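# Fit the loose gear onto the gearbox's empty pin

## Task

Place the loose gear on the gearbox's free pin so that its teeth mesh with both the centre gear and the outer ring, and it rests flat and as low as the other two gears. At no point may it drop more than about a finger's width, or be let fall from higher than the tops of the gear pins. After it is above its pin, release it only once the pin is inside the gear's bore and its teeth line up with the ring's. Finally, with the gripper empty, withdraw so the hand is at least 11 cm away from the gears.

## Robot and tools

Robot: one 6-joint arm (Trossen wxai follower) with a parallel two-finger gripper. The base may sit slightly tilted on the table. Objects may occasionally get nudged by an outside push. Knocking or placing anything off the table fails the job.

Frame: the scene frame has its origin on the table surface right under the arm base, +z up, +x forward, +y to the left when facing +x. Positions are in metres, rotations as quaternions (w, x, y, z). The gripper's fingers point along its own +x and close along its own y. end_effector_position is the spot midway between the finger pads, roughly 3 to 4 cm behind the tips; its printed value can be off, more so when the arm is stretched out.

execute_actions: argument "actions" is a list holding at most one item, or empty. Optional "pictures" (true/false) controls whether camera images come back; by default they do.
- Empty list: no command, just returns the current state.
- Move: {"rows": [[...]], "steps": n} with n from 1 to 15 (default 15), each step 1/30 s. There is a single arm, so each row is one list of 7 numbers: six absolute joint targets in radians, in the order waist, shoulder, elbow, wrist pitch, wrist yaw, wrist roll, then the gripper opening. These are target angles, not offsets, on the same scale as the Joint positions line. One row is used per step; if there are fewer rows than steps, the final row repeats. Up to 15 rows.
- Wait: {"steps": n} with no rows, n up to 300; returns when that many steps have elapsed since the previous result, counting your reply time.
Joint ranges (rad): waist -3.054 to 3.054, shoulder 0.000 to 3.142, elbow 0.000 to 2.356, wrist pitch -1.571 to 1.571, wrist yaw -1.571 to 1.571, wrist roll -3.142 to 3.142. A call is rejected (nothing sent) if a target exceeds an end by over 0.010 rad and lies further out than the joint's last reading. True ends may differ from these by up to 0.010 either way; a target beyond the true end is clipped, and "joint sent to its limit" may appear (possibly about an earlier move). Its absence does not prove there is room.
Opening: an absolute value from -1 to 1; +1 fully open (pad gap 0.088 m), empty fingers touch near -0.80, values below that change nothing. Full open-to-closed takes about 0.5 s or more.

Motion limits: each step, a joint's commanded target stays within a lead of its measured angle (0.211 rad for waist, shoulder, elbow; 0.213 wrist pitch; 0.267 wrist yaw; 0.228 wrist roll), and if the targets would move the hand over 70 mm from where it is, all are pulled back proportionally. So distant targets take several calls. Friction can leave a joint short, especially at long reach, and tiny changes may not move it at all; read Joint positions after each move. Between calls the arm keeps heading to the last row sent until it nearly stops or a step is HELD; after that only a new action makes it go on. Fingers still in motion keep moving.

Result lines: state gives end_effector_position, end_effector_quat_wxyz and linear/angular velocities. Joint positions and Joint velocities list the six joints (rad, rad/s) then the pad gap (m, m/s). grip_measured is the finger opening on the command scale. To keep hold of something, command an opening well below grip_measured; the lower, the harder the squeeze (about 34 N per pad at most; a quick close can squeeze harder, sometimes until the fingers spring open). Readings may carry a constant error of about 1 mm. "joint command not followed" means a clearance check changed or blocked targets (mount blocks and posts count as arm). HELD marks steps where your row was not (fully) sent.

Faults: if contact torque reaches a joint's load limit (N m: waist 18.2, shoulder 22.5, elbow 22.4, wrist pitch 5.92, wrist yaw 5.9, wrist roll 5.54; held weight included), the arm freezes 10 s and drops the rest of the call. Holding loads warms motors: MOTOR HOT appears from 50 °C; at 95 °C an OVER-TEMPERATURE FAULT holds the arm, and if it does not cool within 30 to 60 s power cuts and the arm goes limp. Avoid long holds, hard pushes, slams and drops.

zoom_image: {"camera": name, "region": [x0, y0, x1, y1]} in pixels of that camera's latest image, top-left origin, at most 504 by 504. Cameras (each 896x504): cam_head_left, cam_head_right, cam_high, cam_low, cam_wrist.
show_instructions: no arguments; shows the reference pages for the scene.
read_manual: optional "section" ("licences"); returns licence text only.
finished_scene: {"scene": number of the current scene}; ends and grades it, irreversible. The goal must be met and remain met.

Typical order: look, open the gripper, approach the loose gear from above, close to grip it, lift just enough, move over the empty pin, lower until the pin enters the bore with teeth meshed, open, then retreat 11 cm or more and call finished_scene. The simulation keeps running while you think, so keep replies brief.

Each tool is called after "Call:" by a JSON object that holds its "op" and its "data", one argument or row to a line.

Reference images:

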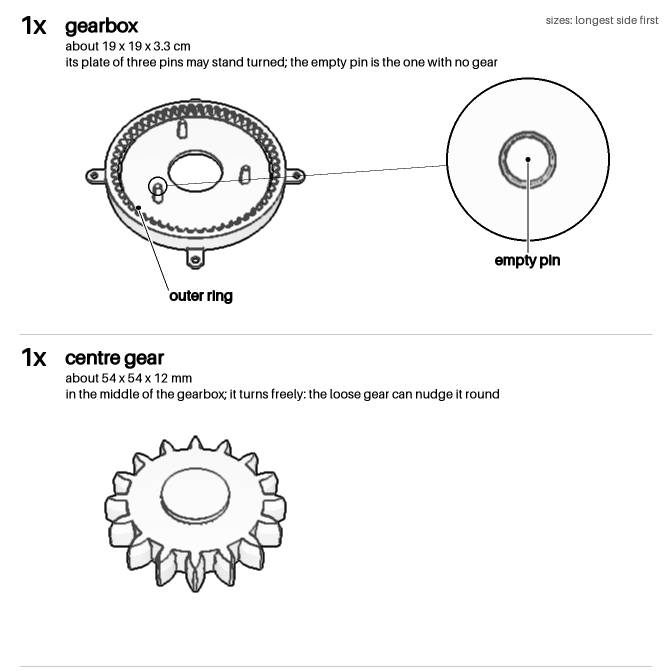

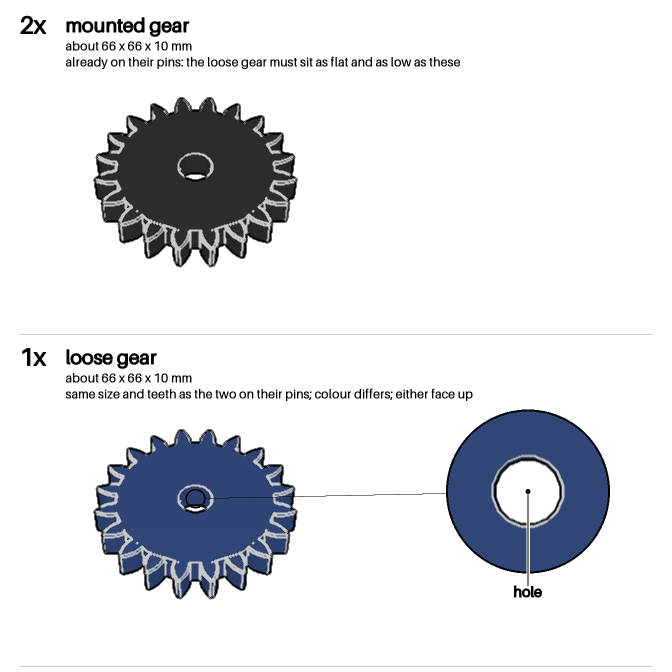

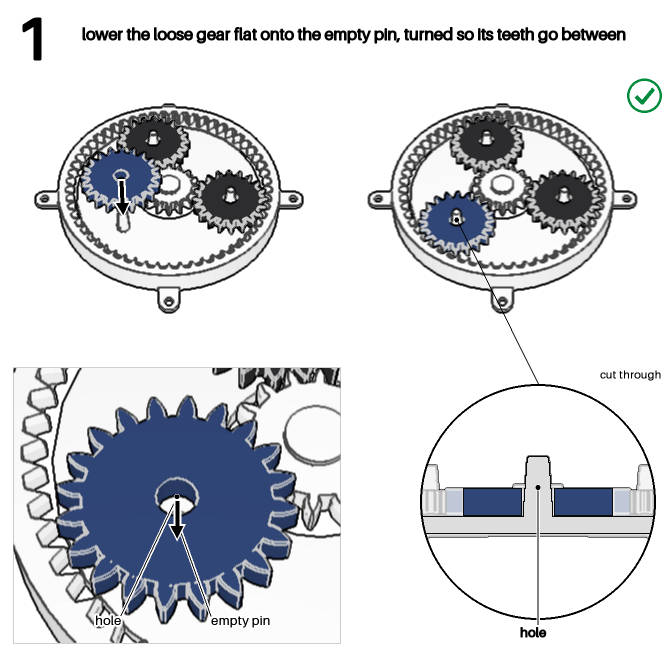

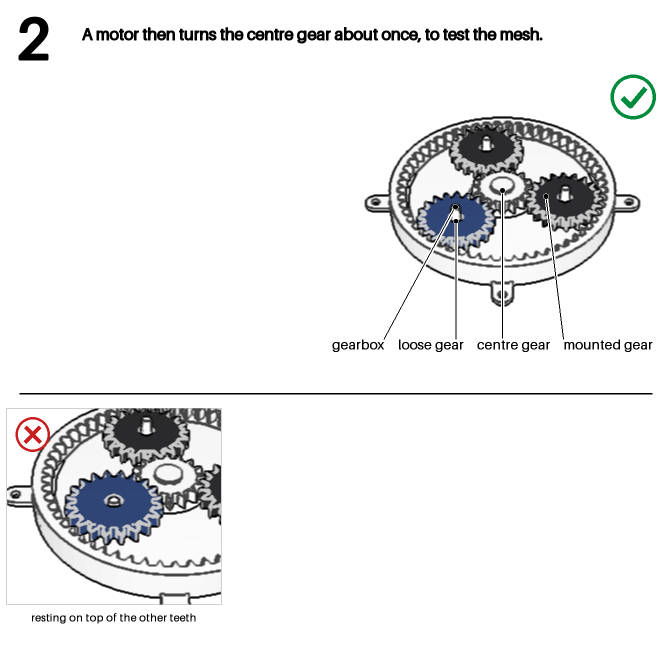

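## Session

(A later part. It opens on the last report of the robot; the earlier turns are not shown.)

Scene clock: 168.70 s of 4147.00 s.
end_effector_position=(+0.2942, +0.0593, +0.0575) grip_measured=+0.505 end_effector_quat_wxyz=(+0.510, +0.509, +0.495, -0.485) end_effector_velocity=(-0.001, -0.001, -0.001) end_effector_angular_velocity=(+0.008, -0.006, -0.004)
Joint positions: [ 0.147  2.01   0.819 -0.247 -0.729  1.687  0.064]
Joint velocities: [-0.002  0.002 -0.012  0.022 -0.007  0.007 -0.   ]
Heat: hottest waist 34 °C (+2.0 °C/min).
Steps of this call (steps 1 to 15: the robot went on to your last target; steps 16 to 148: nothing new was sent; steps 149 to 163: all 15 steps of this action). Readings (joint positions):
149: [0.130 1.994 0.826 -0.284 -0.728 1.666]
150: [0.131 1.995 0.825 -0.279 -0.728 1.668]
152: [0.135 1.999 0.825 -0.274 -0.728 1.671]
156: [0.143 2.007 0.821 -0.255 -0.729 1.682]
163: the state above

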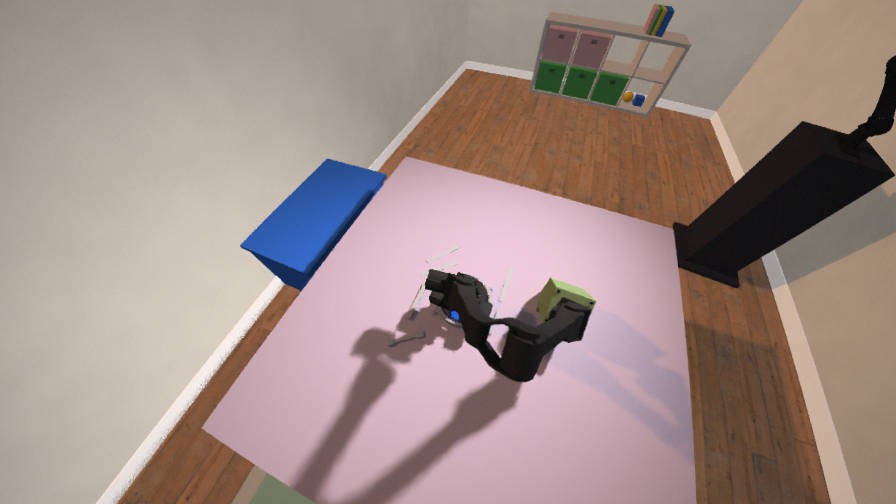

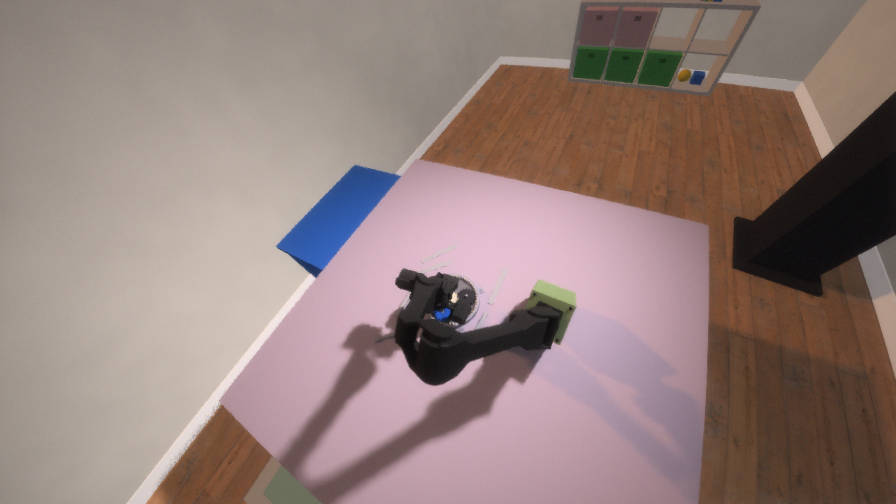

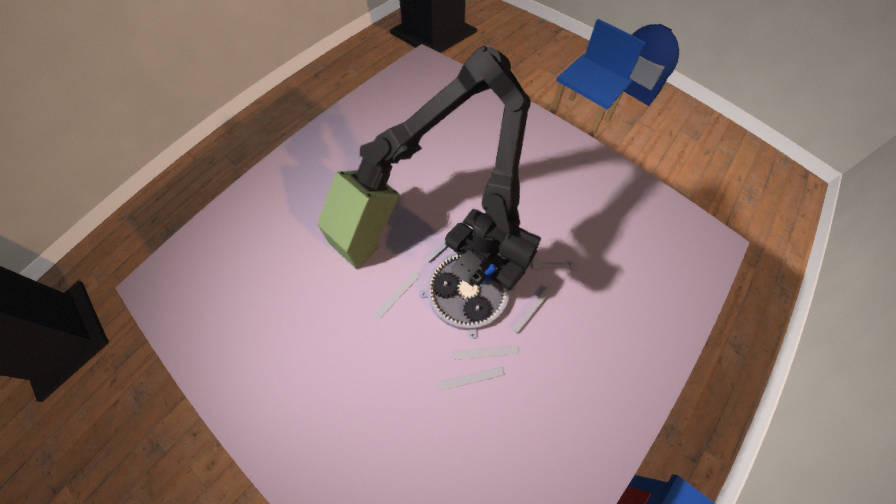

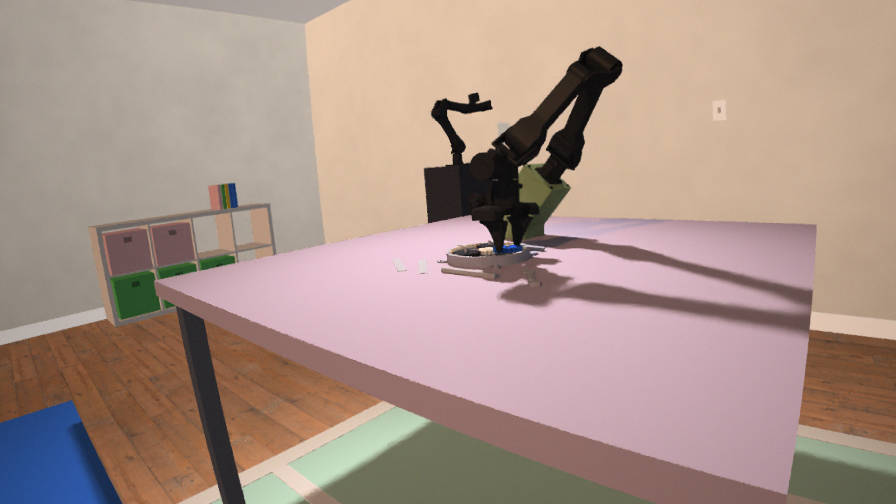

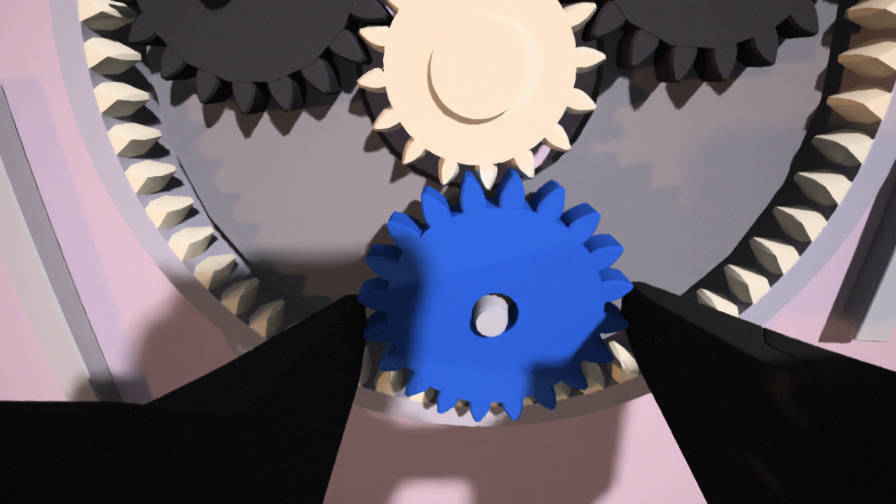

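Call:
{"op": "execute_actions", "data": {
  "actions": [
    {"rows":[[0.154,2.027,0.81,-0.232,-0.726,1.70,0.25],[0.154,2.027,0.81,-0.232,-0.726,1.70,0.25],[0.154,2.027,0.81,-0.232,-0.726,1.70,0.25],[0.154,2.027,0.81,-0.232,-0.726,1.70,0.25],[0.16,2.034,0.807,-0.218,-0.726,1.708,0.25]],"steps":15}
  ]
}}

Call:
{"op": "zoom_image", "data": {
  "camera": "cam_wrist",
  "region": [300,100,700,450]
}}

Call:
{"op": "zoom_image", "data": {
  "camera": "cam_low",
  "region": [470,220,540,270]
}}

Scene clock: 173.67 s of 4147.00 s.
end_effector_position=(+0.2945, +0.0593, +0.0528) grip_measured=+0.504 end_effector_quat_wxyz=(+0.510, +0.511, +0.494, -0.485) end_effector_velocity=(+0.004, -0.001, -0.004) end_effector_angular_velocity=(-0.004, -0.020, +0.004)
Joint positions: [ 0.157  2.021  0.814 -0.218 -0.728  1.707  0.064]
Joint velocities: [ 0.007  0.012 -0.007  0.051  0.007  0.022  0.   ]
Heat: hottest waist 34 °C (+2.0 °C/min).
Steps of this call (steps 1 to 15: the robot went on to your last target; steps 16 to 134: nothing new was sent; steps 135 to 149: all 15 steps of this action). Readings (joint positions):
135: [0.148 2.012 0.817 -0.243 -0.728 1.690]
136: [0.149 2.013 0.817 -0.241 -0.728 1.692]
138: [0.150 2.014 0.817 -0.237 -0.728 1.694]
142: [0.155 2.019 0.815 -0.225 -0.728 1.702]
149: the state above

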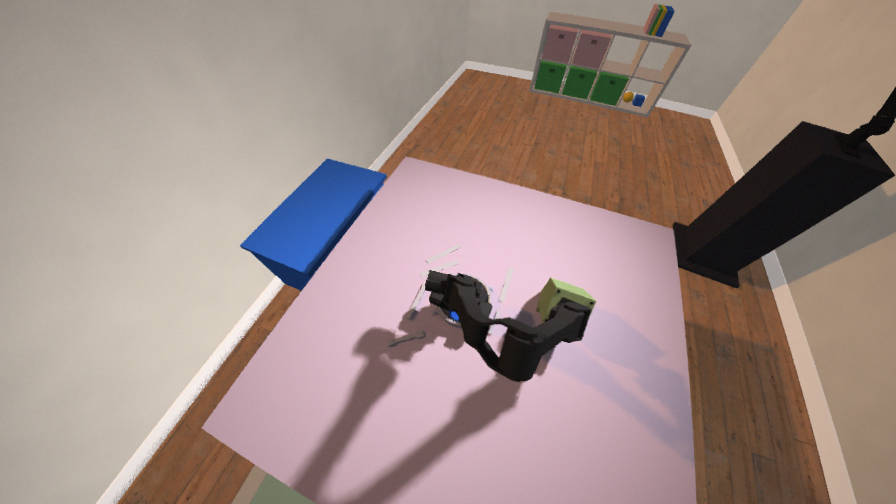

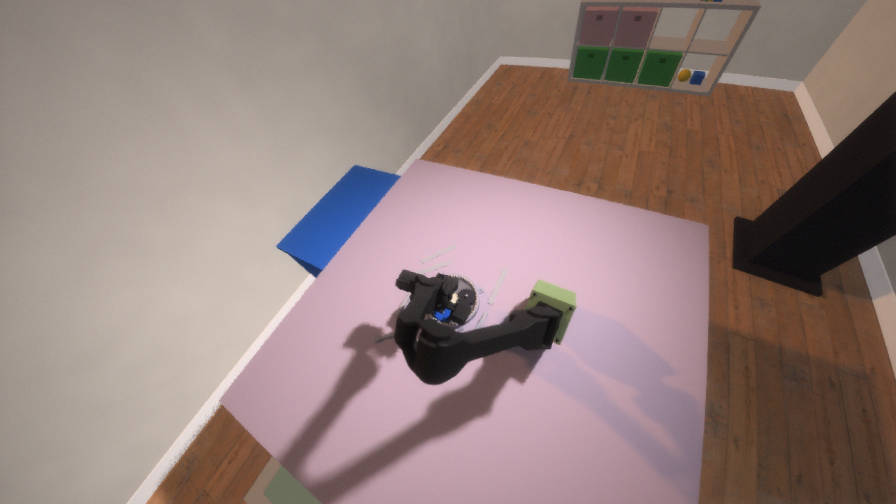

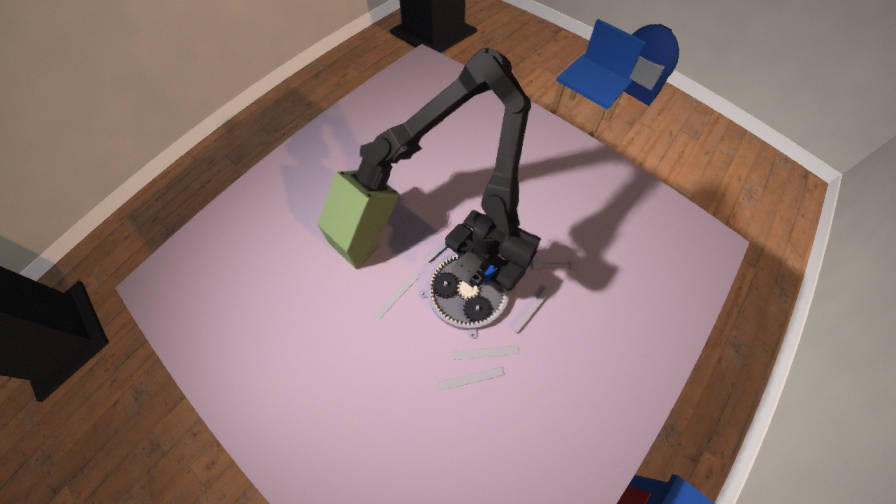

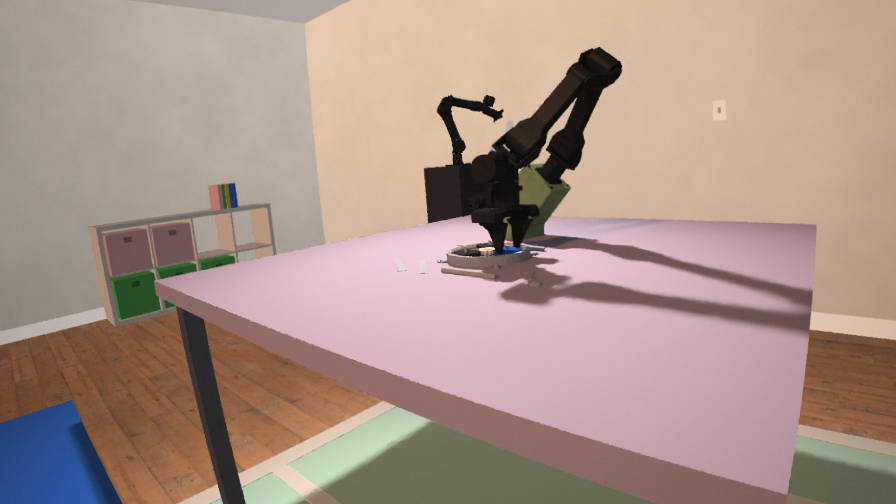

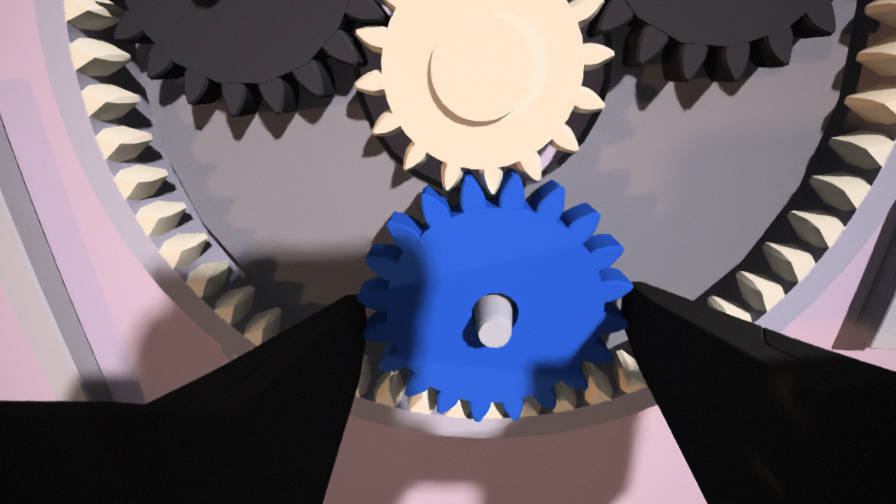

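Region (300, 100, 700, 450) of cam_wrist's 896x504 image, scaled by 1.260, with more detail than that image has; it fills the top 441 rows of this view, and the rest is white.

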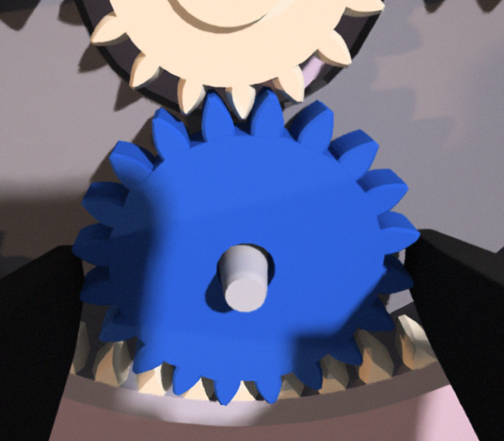

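Region (470, 220, 540, 270) of cam_low's 896x504 image, scaled by 7.200, with more detail than that image has; it fills the top 360 rows of this view, and the rest is white.

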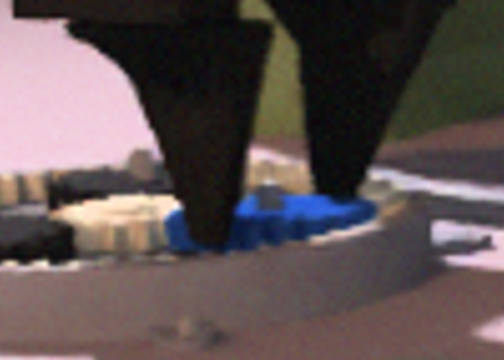

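Teeth in line. Lower a little more.

Call:
{"op": "execute_actions", "data": {
  "actions": [
    {"rows":[[0.165,2.04,0.805,-0.206,-0.726,1.715,0.25],[0.165,2.04,0.805,-0.206,-0.726,1.715,0.25],[0.165,2.04,0.805,-0.206,-0.726,1.715,0.25],[0.165,2.04,0.805,-0.206,-0.726,1.715,0.25],[0.17,2.046,0.803,-0.195,-0.726,1.722,0.25]],"steps":15}
  ]
}}

Call:
{"op": "zoom_image", "data": {
  "camera": "cam_wrist",
  "region": [300,100,700,450]
}}

Call:
{"op": "zoom_image", "data": {
  "camera": "cam_low",
  "region": [470,220,540,270]
}}

Scene clock: 178.97 s of 4147.00 s.
end_effector_position=(+0.2942, +0.0589, +0.0507) grip_measured=+0.505 end_effector_quat_wxyz=(+0.509, +0.513, +0.492, -0.486) end_effector_velocity=(-0.001, -0.002, +0.001) end_effector_angular_velocity=(-0.008, +0.003, +0.000)
Joint positions: [ 0.161  2.027  0.81  -0.202 -0.727  1.718  0.064]
Joint velocities: [-0.002 -0.002 -0.002 -0.007  0.007 -0.007  0.   ]
Heat: hottest waist 34 °C (+1.0 °C/min).
Steps of this call (steps 1 to 15: the robot went on to your last target; steps 16 to 144: nothing new was sent; steps 145 to 159: all 15 steps of this action). Readings (joint positions):
145: [0.159 2.024 0.814 -0.214 -0.727 1.712]
146: [0.160 2.025 0.813 -0.213 -0.727 1.712]
148: [0.161 2.026 0.813 -0.210 -0.727 1.713]
152: [0.161 2.027 0.811 -0.206 -0.727 1.715]
159: the state above

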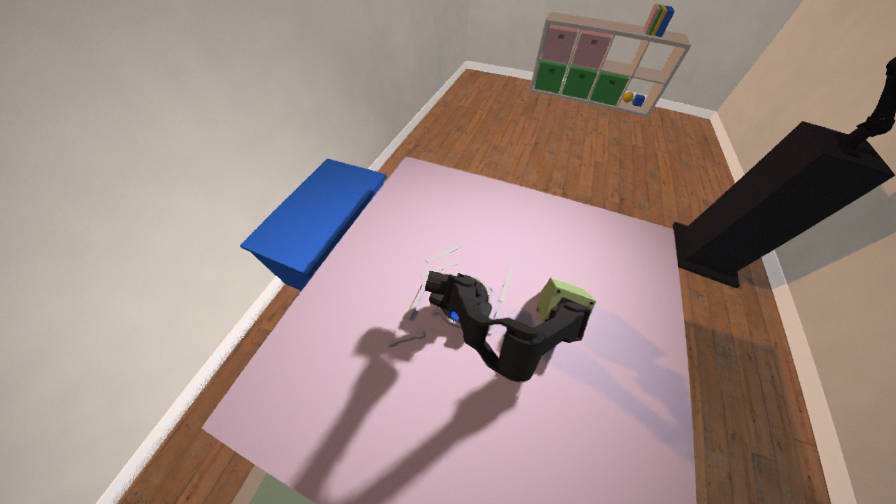

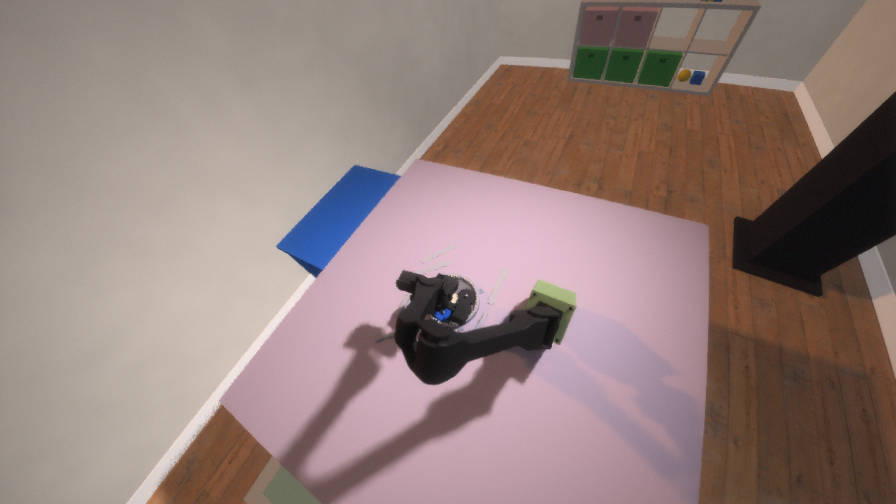

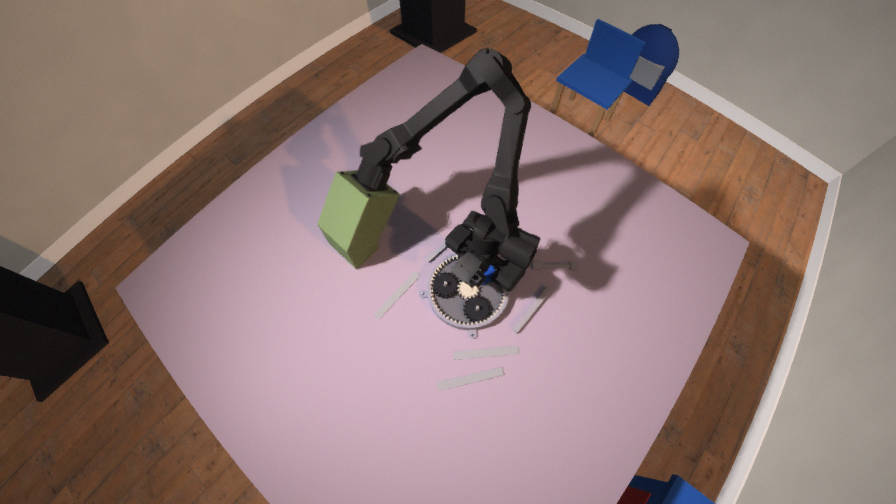

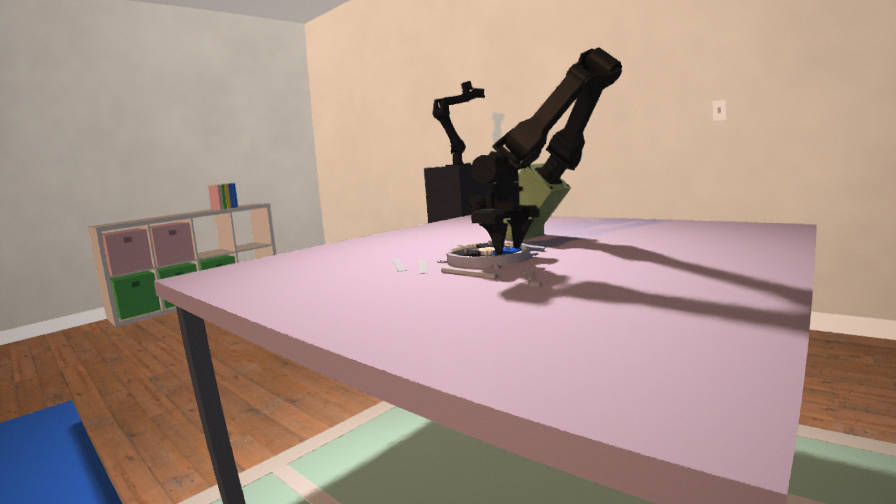

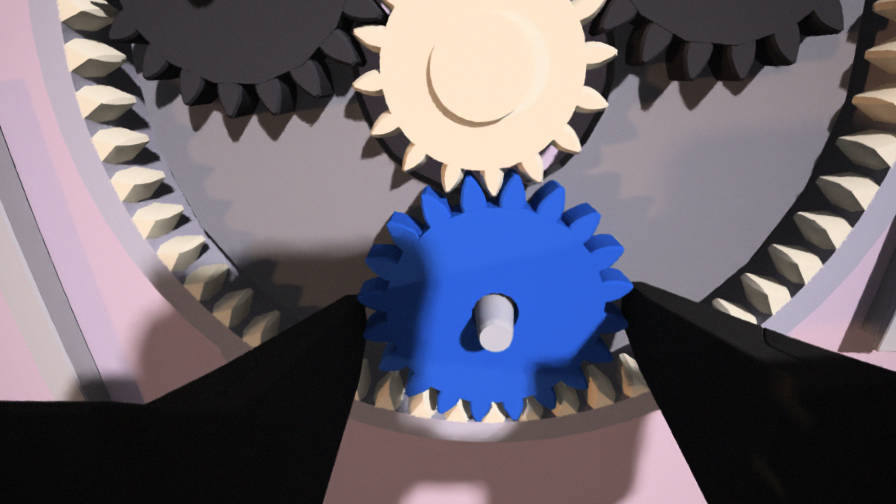

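Region (300, 100, 700, 450) of cam_wrist's 896x504 image, scaled by 1.260, with more detail than that image has; it fills the top 441 rows of this view, and the rest is white.

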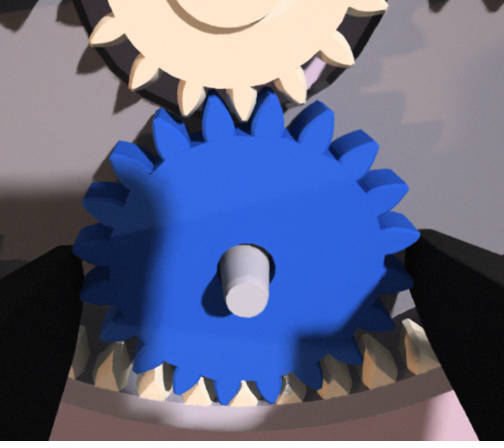

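Region (470, 220, 540, 270) of cam_low's 896x504 image, scaled by 7.200, with more detail than that image has; it fills the top 360 rows of this view, and the rest is white.

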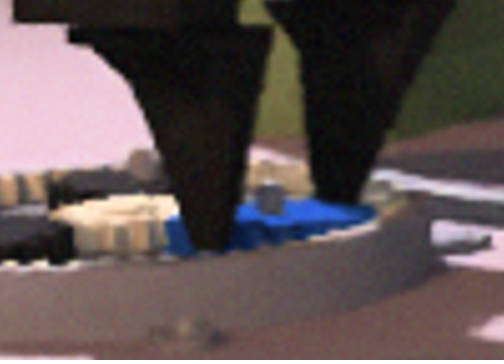

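Call:
{"op": "execute_actions", "data": {
  "actions": [
    {"rows":[[0.161,2.03,0.81,-0.205,-0.727,1.716,0.5],[0.161,2.03,0.81,-0.205,-0.727,1.716,0.58],[0.161,2.03,0.81,-0.205,-0.727,1.716,0.66],[0.161,2.03,0.81,-0.205,-0.727,1.716,0.66],[0.161,2.03,0.81,-0.205,-0.727,1.716,0.66],[0.161,2.03,0.81,-0.205,-0.727,1.716,0.66],[0.161,2.03,0.81,-0.205,-0.727,1.716,0.66],[0.14,2.0,0.815,-0.255,-0.727,1.69,0.66],[0.14,2.0,0.815,-0.255,-0.727,1.69,0.66],[0.14,2.0,0.815,-0.255,-0.727,1.69,0.66],[0.11,1.97,0.826,-0.32,-0.727,1.65,0.66]],"steps":15}
  ],
  "pictures": false
}}

Call:
{"op": "execute_actions", "data": {
  "actions": [
    {"rows":[[0.07,1.93,0.84,-0.41,-0.727,1.59,0.7]],"steps":12}
  ]
}}

Call:
{"op": "zoom_image", "data": {
  "camera": "cam_low",
  "region": [440,200,560,280]
}}

Scene clock: 183.50 s of 4147.00 s.
end_effector_position=(+0.2900, +0.0558, +0.0647) grip_measured=+0.651 end_effector_quat_wxyz=(+0.504, +0.511, +0.491, -0.494) end_effector_velocity=(+0.008, -0.006, +0.048) end_effector_angular_velocity=(-0.016, -0.050, +0.022)
Joint positions: [ 0.123  1.994  0.816 -0.294 -0.727  1.669  0.071]
Joint velocities: [-0.12  -0.115  0.027 -0.183  0.007 -0.139  0.003]
Heat: hottest waist 34 °C (+1.0 °C/min).
Steps of this call (steps 1 to 15: the robot went on to your last target; steps 16 to 121: nothing new was sent; steps 122 to 136: all 15 steps of this action). Readings (joint positions):
122: [0.162 2.028 0.809 -0.199 -0.728 1.719]
123: [0.162 2.028 0.809 -0.199 -0.728 1.719]
125: [0.162 2.028 0.809 -0.200 -0.728 1.719]
129: [0.161 2.028 0.809 -0.208 -0.728 1.716]
136: the state above

Scene clock: 183.90 s of 4147.00 s.
end_effector_position=(+0.2882, +0.0554, +0.0846) grip_measured=+0.698 end_effector_quat_wxyz=(+0.506, +0.508, +0.493, -0.493) end_effector_velocity=(-0.006, -0.002, +0.002) end_effector_angular_velocity=(+0.006, +0.019, +0.003)
Joint positions: [ 0.077  1.945  0.833 -0.404 -0.727  1.597  0.073]
Joint velocities: [-0.012 -0.002 -0.002 -0.037 -0.007 -0.037  0.   ]
Heat: hottest waist 34 °C (+1.0 °C/min).
Steps of this call (steps 1 to 12: all 12 steps of this action). Readings (joint positions):
1: [0.119 1.987 0.819 -0.311 -0.727 1.656]
2: [0.110 1.979 0.822 -0.338 -0.727 1.641]
4: [0.093 1.962 0.825 -0.368 -0.727 1.621]
8: [0.079 1.947 0.832 -0.394 -0.727 1.603]
12: the state above

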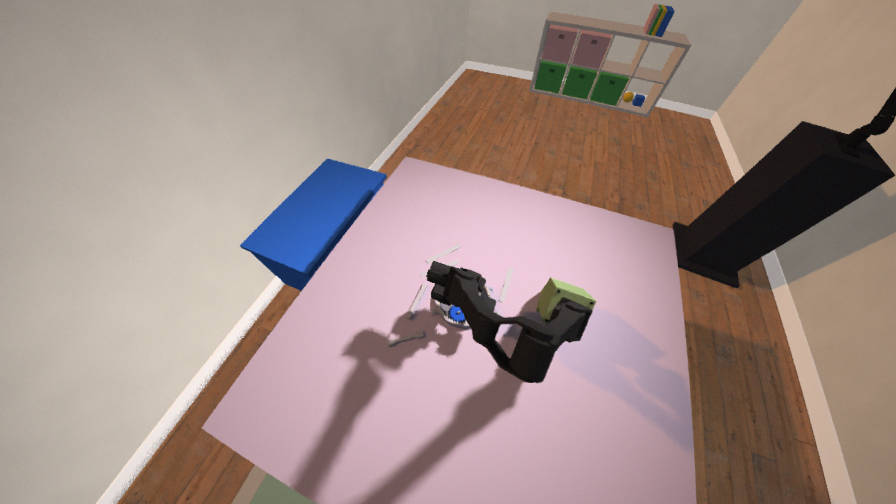

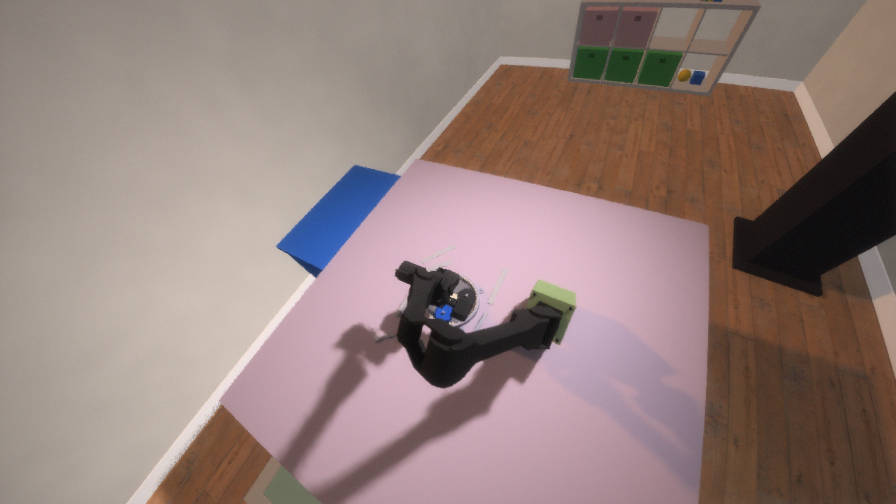

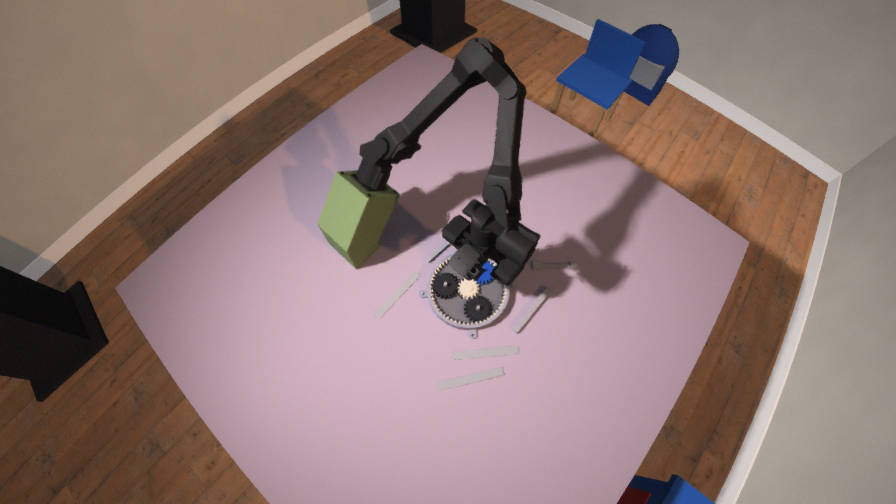

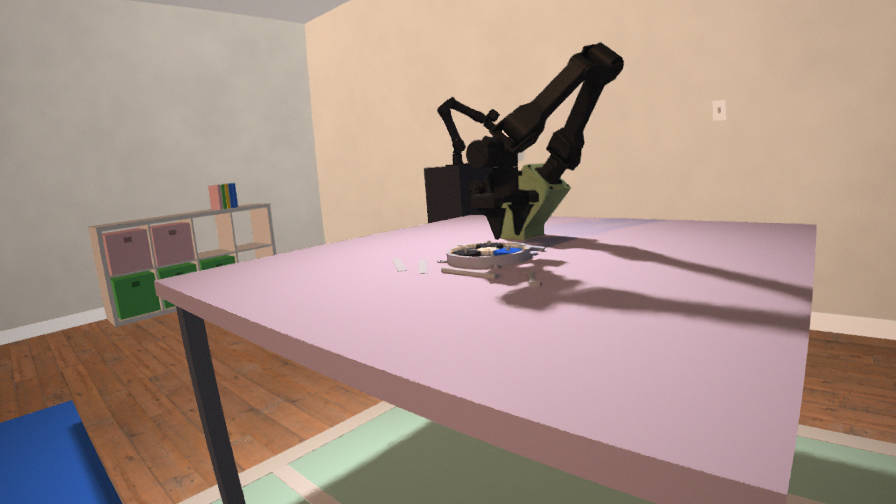

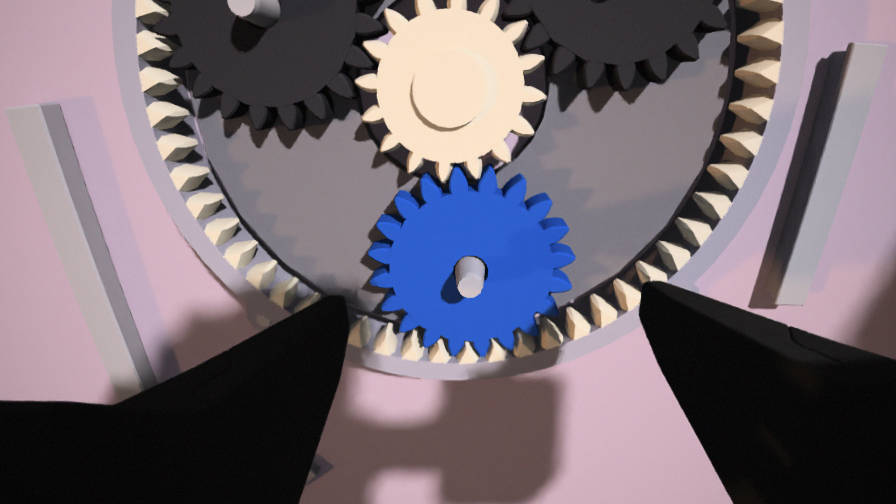

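Region (440, 200, 560, 280) of cam_low's 896x504 image, scaled by 4.200, with more detail than that image has.

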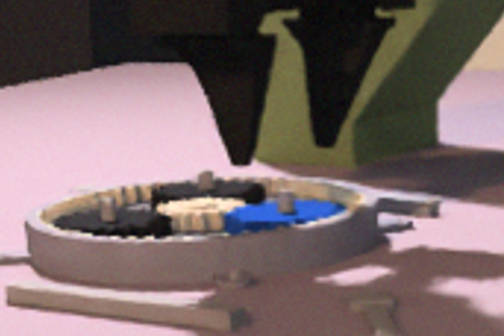

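Seated. Retreat.

Call:
{"op": "execute_actions", "data": {
  "actions": [
    {"rows":[[0.05,1.7,0.75,-0.45,-0.727,1.5,0.8],[0.05,1.7,0.75,-0.45,-0.727,1.5,0.8],[0.05,1.7,0.75,-0.45,-0.727,1.5,0.8],[0.05,1.7,0.75,-0.45,-0.727,1.5,0.8],[0.05,1.3,0.655,-0.6,-0.727,1.4,0.8]],"steps":15}
  ],
  "pictures": false
}}

Call:
{"op": "execute_actions", "data": {
  "actions": [
    {"steps":15}
  ],
  "pictures": false
}}

Call:
{"op": "finished_scene", "data": {
  "scene": 1
}}

Scene clock: 188.13 s of 4147.00 s.
end_effector_position=(+0.2479, +0.1202, +0.1659) grip_measured=+0.798 end_effector_quat_wxyz=(+0.632, +0.459, +0.511, -0.360) end_effector_velocity=(-0.004, +0.079, +0.092) end_effector_angular_velocity=(-0.015, -0.338, +0.336)
Joint positions: [ 0.055  1.361  0.67  -0.587 -0.726  1.411  0.078]
Joint velocities: [-0.012 -0.564  0.002 -0.125 -0.007 -0.051  0.   ]
Heat: hottest waist 34 °C (+1.0 °C/min).
Steps of this call (steps 1 to 15: the robot went on to your last target; steps 16 to 112: nothing new was sent; steps 113 to 127: all 15 steps of this action). Readings (joint positions):
113: [0.074 1.925 0.827 -0.409 -0.727 1.580]
114: [0.070 1.891 0.809 -0.423 -0.725 1.561]
116: [0.063 1.807 0.780 -0.440 -0.725 1.538]
120: [0.055 1.625 0.708 -0.545 -0.725 1.452]
127: the state above

Scene clock: 188.63 s of 4147.00 s.
end_effector_position=(+0.2448, +0.1258, +0.1722) grip_measured=+0.800 end_effector_quat_wxyz=(+0.643, +0.456, +0.509, -0.347) end_effector_velocity=(-0.000, -0.001, +0.001) end_effector_angular_velocity=(-0.013, -0.012, +0.026)
Joint positions: [ 0.054  1.31   0.662 -0.598 -0.726  1.404  0.078]
Joint velocities: [-0.002 -0.012 -0.007  0.007  0.007 -0.022 -0.   ]
Heat: hottest waist 34 °C (+1.0 °C/min).
Steps of this call (steps 1 to 15: the robot went on to your last target). Readings (joint positions):
1: [0.055 1.345 0.670 -0.591 -0.726 1.409]
2: [0.055 1.336 0.669 -0.593 -0.726 1.408]
4: [0.055 1.326 0.666 -0.596 -0.726 1.407]
8: [0.055 1.315 0.663 -0.598 -0.726 1.405]
15: the state above

The scene is finished: the task was done.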